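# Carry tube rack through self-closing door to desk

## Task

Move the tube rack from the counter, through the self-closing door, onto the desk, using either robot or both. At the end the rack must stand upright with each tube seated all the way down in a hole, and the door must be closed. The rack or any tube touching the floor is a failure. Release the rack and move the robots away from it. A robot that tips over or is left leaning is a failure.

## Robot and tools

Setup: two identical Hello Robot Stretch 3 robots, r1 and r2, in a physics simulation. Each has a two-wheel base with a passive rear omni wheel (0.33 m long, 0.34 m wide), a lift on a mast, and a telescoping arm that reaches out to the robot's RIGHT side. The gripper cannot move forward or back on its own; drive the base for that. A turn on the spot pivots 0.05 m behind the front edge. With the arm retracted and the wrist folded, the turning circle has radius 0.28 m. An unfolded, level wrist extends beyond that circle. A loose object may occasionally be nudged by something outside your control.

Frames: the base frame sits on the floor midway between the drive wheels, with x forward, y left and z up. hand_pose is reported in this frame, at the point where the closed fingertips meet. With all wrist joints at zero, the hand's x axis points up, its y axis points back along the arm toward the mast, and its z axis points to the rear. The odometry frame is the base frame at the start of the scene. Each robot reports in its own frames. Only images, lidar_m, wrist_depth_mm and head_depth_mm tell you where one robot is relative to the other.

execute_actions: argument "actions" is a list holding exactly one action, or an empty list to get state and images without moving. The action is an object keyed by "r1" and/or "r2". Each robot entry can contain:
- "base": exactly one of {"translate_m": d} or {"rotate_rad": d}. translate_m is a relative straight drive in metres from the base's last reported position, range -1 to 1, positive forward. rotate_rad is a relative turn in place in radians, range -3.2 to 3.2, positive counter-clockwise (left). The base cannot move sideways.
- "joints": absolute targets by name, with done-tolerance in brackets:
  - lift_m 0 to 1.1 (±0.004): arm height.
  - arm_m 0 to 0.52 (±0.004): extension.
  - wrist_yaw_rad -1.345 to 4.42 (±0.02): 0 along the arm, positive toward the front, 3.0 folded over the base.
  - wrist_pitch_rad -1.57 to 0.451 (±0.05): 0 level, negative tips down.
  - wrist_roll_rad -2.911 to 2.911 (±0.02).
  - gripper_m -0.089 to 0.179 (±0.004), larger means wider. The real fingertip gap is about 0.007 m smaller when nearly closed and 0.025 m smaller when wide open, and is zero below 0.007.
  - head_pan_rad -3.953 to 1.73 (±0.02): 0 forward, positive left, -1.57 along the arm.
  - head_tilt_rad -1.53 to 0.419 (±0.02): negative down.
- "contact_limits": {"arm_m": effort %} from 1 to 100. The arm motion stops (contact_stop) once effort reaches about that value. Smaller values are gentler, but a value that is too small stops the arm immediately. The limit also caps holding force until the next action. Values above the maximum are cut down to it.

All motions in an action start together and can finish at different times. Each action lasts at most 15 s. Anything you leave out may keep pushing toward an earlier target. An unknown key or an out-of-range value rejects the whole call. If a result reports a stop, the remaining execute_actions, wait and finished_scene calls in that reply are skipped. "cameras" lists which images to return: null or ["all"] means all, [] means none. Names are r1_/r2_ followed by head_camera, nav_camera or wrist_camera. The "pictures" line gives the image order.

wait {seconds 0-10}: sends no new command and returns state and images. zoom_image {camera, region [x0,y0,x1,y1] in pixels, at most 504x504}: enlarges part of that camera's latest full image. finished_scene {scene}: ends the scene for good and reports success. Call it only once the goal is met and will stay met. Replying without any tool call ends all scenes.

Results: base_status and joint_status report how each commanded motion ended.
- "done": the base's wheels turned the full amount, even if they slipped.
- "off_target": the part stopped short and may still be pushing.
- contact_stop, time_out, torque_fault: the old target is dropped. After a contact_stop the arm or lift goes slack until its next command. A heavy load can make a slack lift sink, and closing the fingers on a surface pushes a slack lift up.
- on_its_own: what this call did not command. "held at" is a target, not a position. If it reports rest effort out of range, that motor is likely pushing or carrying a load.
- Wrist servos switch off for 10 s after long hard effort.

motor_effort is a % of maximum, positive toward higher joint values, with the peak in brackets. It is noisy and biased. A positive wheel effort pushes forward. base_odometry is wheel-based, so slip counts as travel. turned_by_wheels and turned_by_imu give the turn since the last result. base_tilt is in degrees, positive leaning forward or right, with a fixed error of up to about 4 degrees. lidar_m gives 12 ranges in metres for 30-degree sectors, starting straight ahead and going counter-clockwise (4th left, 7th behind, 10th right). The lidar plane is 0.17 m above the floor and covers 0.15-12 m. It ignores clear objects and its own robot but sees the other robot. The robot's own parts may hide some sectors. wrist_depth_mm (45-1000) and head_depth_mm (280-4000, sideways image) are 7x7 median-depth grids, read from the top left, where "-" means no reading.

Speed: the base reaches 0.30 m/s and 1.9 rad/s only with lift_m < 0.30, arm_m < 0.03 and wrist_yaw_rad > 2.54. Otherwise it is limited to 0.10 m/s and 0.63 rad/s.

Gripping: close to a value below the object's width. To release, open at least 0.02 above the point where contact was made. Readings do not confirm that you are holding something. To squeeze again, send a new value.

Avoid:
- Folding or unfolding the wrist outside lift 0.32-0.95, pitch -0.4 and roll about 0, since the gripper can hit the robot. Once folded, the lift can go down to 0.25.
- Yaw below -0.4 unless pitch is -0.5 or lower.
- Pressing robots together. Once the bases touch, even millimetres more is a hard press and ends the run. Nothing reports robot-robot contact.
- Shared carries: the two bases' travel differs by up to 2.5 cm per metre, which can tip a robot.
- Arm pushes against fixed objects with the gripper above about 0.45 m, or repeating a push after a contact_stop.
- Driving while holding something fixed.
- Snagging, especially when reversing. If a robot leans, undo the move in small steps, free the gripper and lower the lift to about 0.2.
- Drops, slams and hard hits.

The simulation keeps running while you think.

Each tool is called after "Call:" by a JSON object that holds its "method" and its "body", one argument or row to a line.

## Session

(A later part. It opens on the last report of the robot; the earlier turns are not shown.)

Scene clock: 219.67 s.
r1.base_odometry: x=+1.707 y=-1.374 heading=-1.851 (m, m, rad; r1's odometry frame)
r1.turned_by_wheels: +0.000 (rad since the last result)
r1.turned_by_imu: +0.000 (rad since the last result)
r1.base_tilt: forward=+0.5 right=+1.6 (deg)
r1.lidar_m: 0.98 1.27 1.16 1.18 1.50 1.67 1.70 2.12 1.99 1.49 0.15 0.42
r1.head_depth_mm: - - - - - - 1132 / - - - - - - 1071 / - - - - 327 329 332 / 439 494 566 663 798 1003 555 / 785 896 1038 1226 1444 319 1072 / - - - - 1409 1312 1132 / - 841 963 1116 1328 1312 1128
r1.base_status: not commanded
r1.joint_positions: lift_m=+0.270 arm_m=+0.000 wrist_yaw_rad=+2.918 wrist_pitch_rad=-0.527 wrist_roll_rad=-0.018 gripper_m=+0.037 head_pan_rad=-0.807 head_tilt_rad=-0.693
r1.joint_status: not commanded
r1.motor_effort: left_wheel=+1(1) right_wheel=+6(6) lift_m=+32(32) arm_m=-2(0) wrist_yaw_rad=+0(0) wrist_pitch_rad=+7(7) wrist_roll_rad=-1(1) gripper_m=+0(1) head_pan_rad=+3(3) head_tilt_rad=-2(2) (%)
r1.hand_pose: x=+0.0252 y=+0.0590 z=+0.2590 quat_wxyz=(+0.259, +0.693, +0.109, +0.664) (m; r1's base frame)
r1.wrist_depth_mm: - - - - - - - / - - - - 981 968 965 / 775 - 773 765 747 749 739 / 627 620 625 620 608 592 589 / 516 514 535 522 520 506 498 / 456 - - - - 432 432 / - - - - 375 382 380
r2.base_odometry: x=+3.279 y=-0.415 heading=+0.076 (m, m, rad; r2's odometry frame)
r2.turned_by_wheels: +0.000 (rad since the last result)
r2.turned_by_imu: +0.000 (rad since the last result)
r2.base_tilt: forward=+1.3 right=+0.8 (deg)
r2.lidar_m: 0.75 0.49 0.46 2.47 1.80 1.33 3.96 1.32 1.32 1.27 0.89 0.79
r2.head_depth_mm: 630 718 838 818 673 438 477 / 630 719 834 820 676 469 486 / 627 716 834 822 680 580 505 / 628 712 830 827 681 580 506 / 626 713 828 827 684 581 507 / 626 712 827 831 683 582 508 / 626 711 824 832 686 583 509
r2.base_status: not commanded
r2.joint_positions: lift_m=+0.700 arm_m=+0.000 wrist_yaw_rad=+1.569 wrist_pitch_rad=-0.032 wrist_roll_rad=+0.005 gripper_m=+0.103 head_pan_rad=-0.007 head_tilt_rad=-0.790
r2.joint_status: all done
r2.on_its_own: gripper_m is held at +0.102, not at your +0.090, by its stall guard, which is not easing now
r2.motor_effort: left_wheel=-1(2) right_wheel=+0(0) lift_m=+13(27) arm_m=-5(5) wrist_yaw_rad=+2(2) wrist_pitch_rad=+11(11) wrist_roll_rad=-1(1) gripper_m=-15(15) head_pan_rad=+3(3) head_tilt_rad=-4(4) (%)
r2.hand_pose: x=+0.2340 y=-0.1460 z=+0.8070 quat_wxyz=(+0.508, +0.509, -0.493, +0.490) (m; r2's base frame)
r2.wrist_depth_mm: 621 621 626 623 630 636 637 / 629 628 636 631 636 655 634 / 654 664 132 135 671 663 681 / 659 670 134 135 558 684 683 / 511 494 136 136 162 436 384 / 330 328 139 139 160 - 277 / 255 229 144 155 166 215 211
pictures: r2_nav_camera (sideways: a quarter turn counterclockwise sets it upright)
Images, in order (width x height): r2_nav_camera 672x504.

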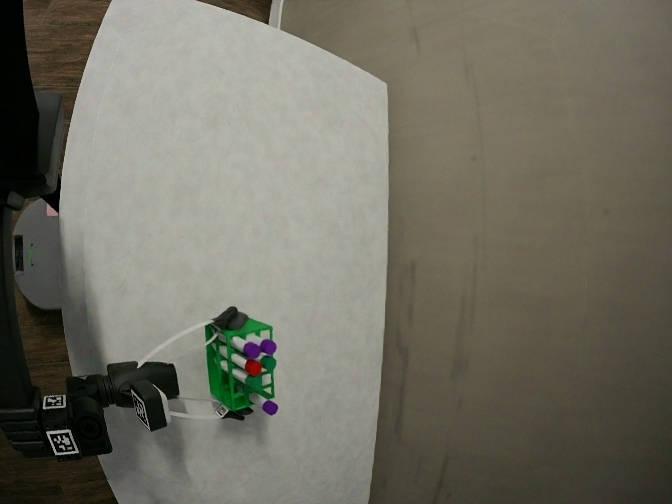

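Call:
{"method": "execute_actions", "body": {
  "actions": [
    {"r2":{"joints":{"lift_m":0.6}},"r1":{"base":{"translate_m":-0.3}}}
  ],
  "cameras": ["r1_nav_camera"]
}}

Scene clock: 225.60 s.
r1.base_odometry: x=+1.790 y=-1.085 heading=-1.851 (m, m, rad; r1's odometry frame)
r1.turned_by_wheels: +0.000 (rad since the last result)
r1.turned_by_imu: -0.001 (rad since the last result)
r1.base_tilt: forward=+0.6 right=+1.5 (deg)
r1.lidar_m: 1.25 1.38 1.29 1.30 1.49 1.40 1.43 1.84 1.86 1.89 1.21 1.21
r1.head_depth_mm: 986 1119 1297 1533 1573 1319 1134 / 990 1117 1300 1534 1563 1320 1136 / 991 1122 1306 1534 1569 1314 1136 / 993 1128 1305 1545 1570 1322 1140 / 997 1132 1309 1544 1570 1313 1133 / 990 1109 1277 1503 1573 1313 1139 / 968 1084 1234 1439 1566 1322 1132
r1.base_status: done
r1.joint_positions: lift_m=+0.270 arm_m=+0.000 wrist_yaw_rad=+2.917 wrist_pitch_rad=-0.527 wrist_roll_rad=-0.018 gripper_m=+0.037 head_pan_rad=-0.807 head_tilt_rad=-0.693
r1.joint_status: not commanded
r1.motor_effort: left_wheel=+1(6) right_wheel=+0(5) lift_m=+31(31) arm_m=-1(2) wrist_yaw_rad=+1(2) wrist_pitch_rad=+7(7) wrist_roll_rad=-1(1) gripper_m=+1(1) head_pan_rad=+3(3) head_tilt_rad=-3(4) (%)
r1.hand_pose: x=+0.0253 y=+0.0590 z=+0.2590 quat_wxyz=(+0.259, +0.693, +0.109, +0.664) (m; r1's base frame)
r1.wrist_depth_mm: - - - - - - - / - - - - 968 983 993 / 784 - 778 761 760 743 719 / 635 609 598 607 605 593 607 / 532 522 530 533 523 506 506 / 467 - - - - 437 434 / - - - - 381 382 380
r2.base_odometry: x=+3.279 y=-0.415 heading=+0.076 (m, m, rad; r2's odometry frame)
r2.turned_by_wheels: +0.000 (rad since the last result)
r2.turned_by_imu: -0.022 (rad since the last result)
r2.base_tilt: forward=+1.2 right=+0.8 (deg)
r2.lidar_m: 0.76 0.50 0.46 2.48 1.84 1.33 1.41 1.32 1.33 1.27 0.89 0.79
r2.head_depth_mm: 637 727 847 819 676 513 485 / 634 724 845 819 677 521 479 / 632 719 838 820 677 577 504 / 632 718 835 823 679 580 506 / 628 714 832 826 684 581 506 / 626 712 828 828 683 582 507 / 623 708 821 830 687 583 508
r2.base_status: not commanded
r2.joint_positions: lift_m=+0.648 arm_m=+0.000 wrist_yaw_rad=+1.572 wrist_pitch_rad=+0.027 wrist_roll_rad=+0.002 gripper_m=+0.103 head_pan_rad=-0.006 head_tilt_rad=-0.792
r2.joint_status: lift_m contact_stop (moved -0.052 of -0.100)
r2.on_its_own: gripper_m is held at +0.102, not at your +0.090, by its stall guard, which is not easing now; lift_m is slack since a contact_stop, until your next command for it (your +0.600 is given up)
r2.motor_effort: left_wheel=+0(21) right_wheel=-8(15) lift_m=+21(37) arm_m=+1(5) wrist_yaw_rad=-2(13) wrist_pitch_rad=-9(52) wrist_roll_rad=+0(2) gripper_m=-16(14) head_pan_rad=+3(3) head_tilt_rad=-3(4) (%)
r2.hand_pose: x=+0.2354 y=-0.1446 z=+0.7701 quat_wxyz=(+0.493, +0.494, -0.507, +0.507) (m; r2's base frame)
r2.wrist_depth_mm: 642 637 645 655 665 652 661 / 639 659 646 650 666 657 668 / 644 662 130 670 656 684 699 / 654 673 134 136 203 693 696 / 443 440 135 137 161 340 324 / 265 260 138 138 160 - 219 / 201 175 146 154 165 166 163
pictures: r1_nav_camera (sideways: a quarter turn counterclockwise sets it upright)
Images, in order (width x height): r1_nav_camera 672x504.

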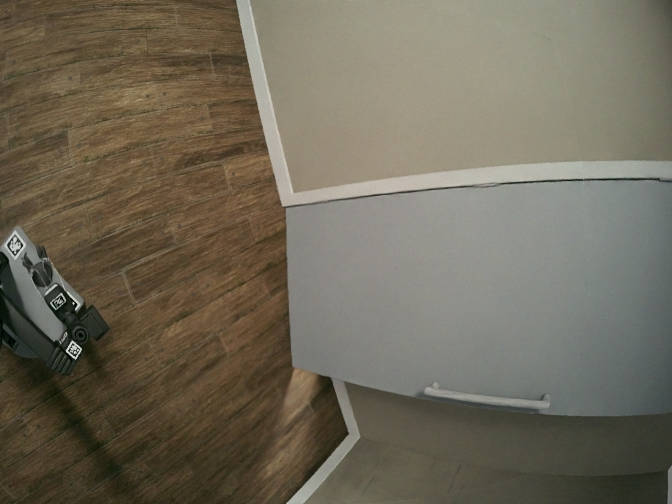

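Door closing. Release.

Call:
{"method": "execute_actions", "body": {
  "actions": [
    {"r2":{"joints":{"lift_m":0.67,"gripper_m":0.179}}}
  ],
  "cameras": []
}}

Call:
{"method": "execute_actions", "body": {
  "actions": [
    {"r2":{"base":{"translate_m":-0.35},"joints":{"head_tilt_rad":-0.6}}}
  ],
  "cameras": ["r2_nav_camera","r1_nav_camera","r2_wrist_camera"]
}}

Scene clock: 229.97 s.
r1.base_odometry: x=+1.790 y=-1.085 heading=-1.851 (m, m, rad; r1's odometry frame)
r1.turned_by_wheels: +0.000 (rad since the last result)
r1.turned_by_imu: +0.000 (rad since the last result)
r1.base_tilt: forward=+0.6 right=+1.5 (deg)
r1.lidar_m: 1.25 1.38 1.28 1.30 1.49 1.40 1.42 1.84 1.86 1.89 1.31 1.22
r1.head_depth_mm: 1183 1347 1611 1847 1574 1313 1135 / 1142 1311 1539 1812 1558 1317 1138 / 1101 1258 1461 1749 1569 1322 1135 / 1064 1211 1399 1656 1570 1322 1130 / 1035 1163 1347 1568 1572 1315 1133 / 994 1121 1278 1497 1564 1316 1131 / 965 1091 1237 1444 1568 1311 1134
r1.base_status: not commanded
r1.joint_positions: lift_m=+0.270 arm_m=+0.000 wrist_yaw_rad=+2.917 wrist_pitch_rad=-0.527 wrist_roll_rad=-0.018 gripper_m=+0.037 head_pan_rad=-0.807 head_tilt_rad=-0.693
r1.joint_status: not commanded
r1.motor_effort: left_wheel=+0(1) right_wheel=-1(0) lift_m=+31(32) arm_m=-1(1) wrist_yaw_rad=+1(1) wrist_pitch_rad=+7(7) wrist_roll_rad=-1(1) gripper_m=+1(0) head_pan_rad=+3(3) head_tilt_rad=-2(1) (%)
r1.hand_pose: x=+0.0253 y=+0.0590 z=+0.2590 quat_wxyz=(+0.259, +0.693, +0.109, +0.664) (m; r1's base frame)
r1.wrist_depth_mm: - - - - - - - / - - - - 991 976 978 / 777 - 768 757 751 732 753 / 641 591 610 614 596 601 592 / 518 518 527 528 519 498 503 / 456 - - - - 435 435 / - - - - 376 381 377
r2.base_odometry: x=+3.279 y=-0.415 heading=+0.076 (m, m, rad; r2's odometry frame)
r2.turned_by_wheels: +0.000 (rad since the last result)
r2.turned_by_imu: -0.001 (rad since the last result)
r2.base_tilt: forward=+1.4 right=+0.7 (deg)
r2.lidar_m: 0.76 0.50 0.46 2.48 1.84 1.32 1.33 1.32 1.33 1.27 0.89 0.79
r2.head_depth_mm: 637 729 849 817 676 576 484 / 635 724 843 822 676 576 486 / 633 722 839 826 679 579 495 / 631 718 837 821 681 580 505 / 629 716 831 825 681 580 506 / 626 711 827 826 682 582 508 / 625 710 821 834 686 582 508
r2.base_status: not commanded
r2.joint_positions: lift_m=+0.669 arm_m=+0.000 wrist_yaw_rad=+1.572 wrist_pitch_rad=-0.023 wrist_roll_rad=+0.002 gripper_m=+0.179 head_pan_rad=-0.006 head_tilt_rad=-0.792
r2.joint_status: all done
r2.motor_effort: left_wheel=+0(1) right_wheel=-2(7) lift_m=+30(31) arm_m=+1(1) wrist_yaw_rad=-1(2) wrist_pitch_rad=+8(9) wrist_roll_rad=+0(0) gripper_m=+1(84) head_pan_rad=+2(2) head_tilt_rad=-3(4) (%)
r2.hand_pose: x=+0.2342 y=-0.1446 z=+0.7781 quat_wxyz=(+0.505, +0.506, -0.494, +0.494) (m; r2's base frame)
r2.wrist_depth_mm: 629 628 626 635 638 645 649 / 625 646 643 674 648 681 671 / 626 641 653 660 668 687 700 / 658 671 129 133 573 608 561 / 419 423 131 134 153 340 323 / 287 228 136 151 161 136 236 / 188 187 137 141 164 170 167
pictures: none
No camera images: the call's "cameras" was empty. Leave "cameras" out to get every camera's image.

Scene clock: 234.80 s.
r1.base_odometry: x=+1.790 y=-1.085 heading=-1.851 (m, m, rad; r1's odometry frame)
r1.turned_by_wheels: +0.000 (rad since the last result)
r1.turned_by_imu: +0.000 (rad since the last result)
r1.base_tilt: forward=+0.6 right=+1.6 (deg)
r1.lidar_m: 1.26 1.38 1.28 1.31 1.49 1.40 1.42 1.84 1.86 1.90 1.31 1.22
r1.head_depth_mm: 1181 1343 1614 1850 1562 1317 1131 / 1140 1303 1544 1797 1569 1316 1133 / 1105 1258 1465 1742 1564 1319 1128 / 1062 1212 1402 1661 1559 1314 1135 / 1034 1163 1343 1562 1568 1320 1135 / 996 1123 1278 1503 1559 1316 1134 / 964 1089 1239 1431 1553 1319 1131
r1.base_status: not commanded
r1.joint_positions: lift_m=+0.270 arm_m=+0.000 wrist_yaw_rad=+2.917 wrist_pitch_rad=-0.527 wrist_roll_rad=-0.018 gripper_m=+0.037 head_pan_rad=-0.807 head_tilt_rad=-0.693
r1.joint_status: not commanded
r1.motor_effort: left_wheel=+1(0) right_wheel=+0(0) lift_m=+31(31) arm_m=-2(1) wrist_yaw_rad=+1(1) wrist_pitch_rad=+7(7) wrist_roll_rad=-1(1) gripper_m=+1(1) head_pan_rad=+2(2) head_tilt_rad=-2(3) (%)
r1.hand_pose: x=+0.0253 y=+0.0590 z=+0.2590 quat_wxyz=(+0.259, +0.693, +0.109, +0.664) (m; r1's base frame)
r1.wrist_depth_mm: - - - - - - - / - - - - - 959 990 / 781 - 775 726 773 746 735 / 636 594 613 610 611 603 592 / 522 530 528 521 522 511 496 / 465 - - - - 424 431 / - - - - 374 383 376
r2.base_odometry: x=+2.930 y=-0.442 heading=+0.076 (m, m, rad; r2's odometry frame)
r2.turned_by_wheels: +0.000 (rad since the last result)
r2.turned_by_imu: +0.002 (rad since the last result)
r2.base_tilt: forward=+1.2 right=+0.6 (deg)
r2.lidar_m: 1.11 0.74 1.53 2.47 1.33 1.00 0.99 1.00 1.25 1.28 1.07 1.16
r2.head_depth_mm: 930 1032 1147 1050 774 650 573 / 926 1023 1143 1049 731 651 575 / 924 1022 1142 1059 756 652 576 / 923 1014 1133 1056 810 654 576 / 914 1015 1127 1065 811 657 578 / 912 1005 1124 1063 815 656 580 / 913 1009 1123 1068 817 661 580
r2.base_status: done
r2.joint_positions: lift_m=+0.669 arm_m=+0.000 wrist_yaw_rad=+1.572 wrist_pitch_rad=-0.023 wrist_roll_rad=+0.002 gripper_m=+0.179 head_pan_rad=-0.006 head_tilt_rad=-0.606
r2.joint_status: all done
r2.motor_effort: left_wheel=+0(6) right_wheel=-1(7) lift_m=+30(30) arm_m=+1(1) wrist_yaw_rad=-2(1) wrist_pitch_rad=+8(8) wrist_roll_rad=+0(0) gripper_m=+1(0) head_pan_rad=+3(3) head_tilt_rad=+2(15) (%)
r2.hand_pose: x=+0.2343 y=-0.1446 z=+0.7782 quat_wxyz=(+0.505, +0.506, -0.494, +0.494) (m; r2's base frame)
r2.wrist_depth_mm: 903 900 950 923 953 968 - / 977 948 986 - - - - / - - - - - - - / - 880 802 484 649 594 558 / 426 420 385 360 351 341 327 / 287 260 262 260 259 262 258 / - - - - - - -
pictures: r1_nav_camera (sideways: a quarter turn counterclockwise sets it upright), r2_nav_camera (sideways: a quarter turn counterclockwise sets it upright), r2_wrist_camera
Images, in order (width x height): r1_nav_camera 672x504, r2_nav_camera 672x504, r2_wrist_camera 644x364.

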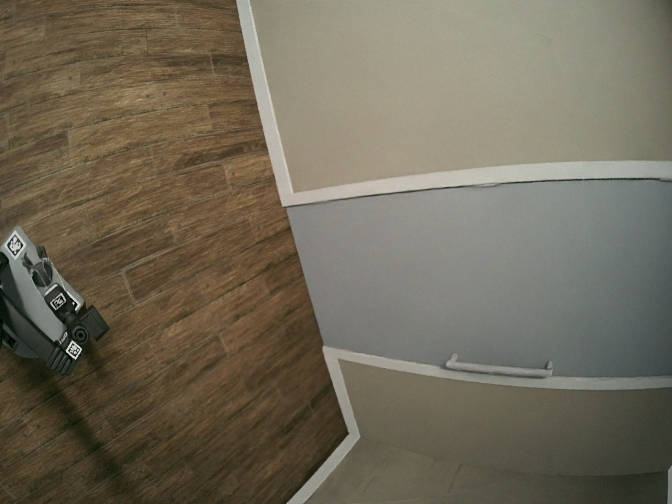

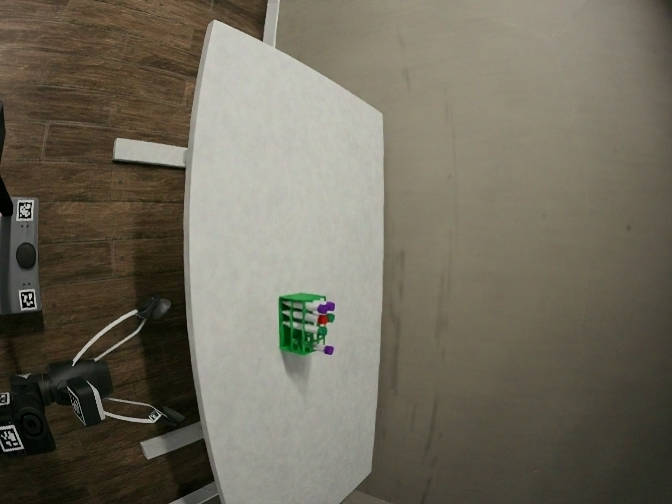

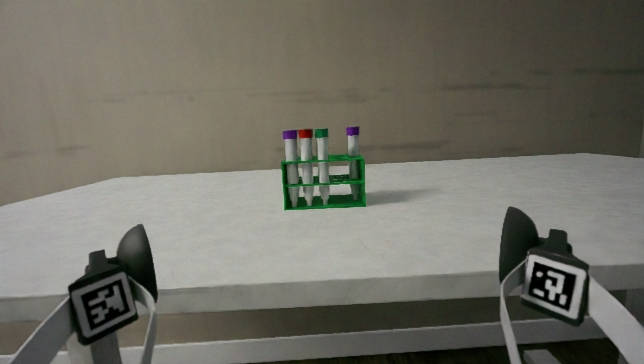

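Call:
{"method": "finished_scene", "body": {
  "scene": 2
}}

The scene is finished: the task was done.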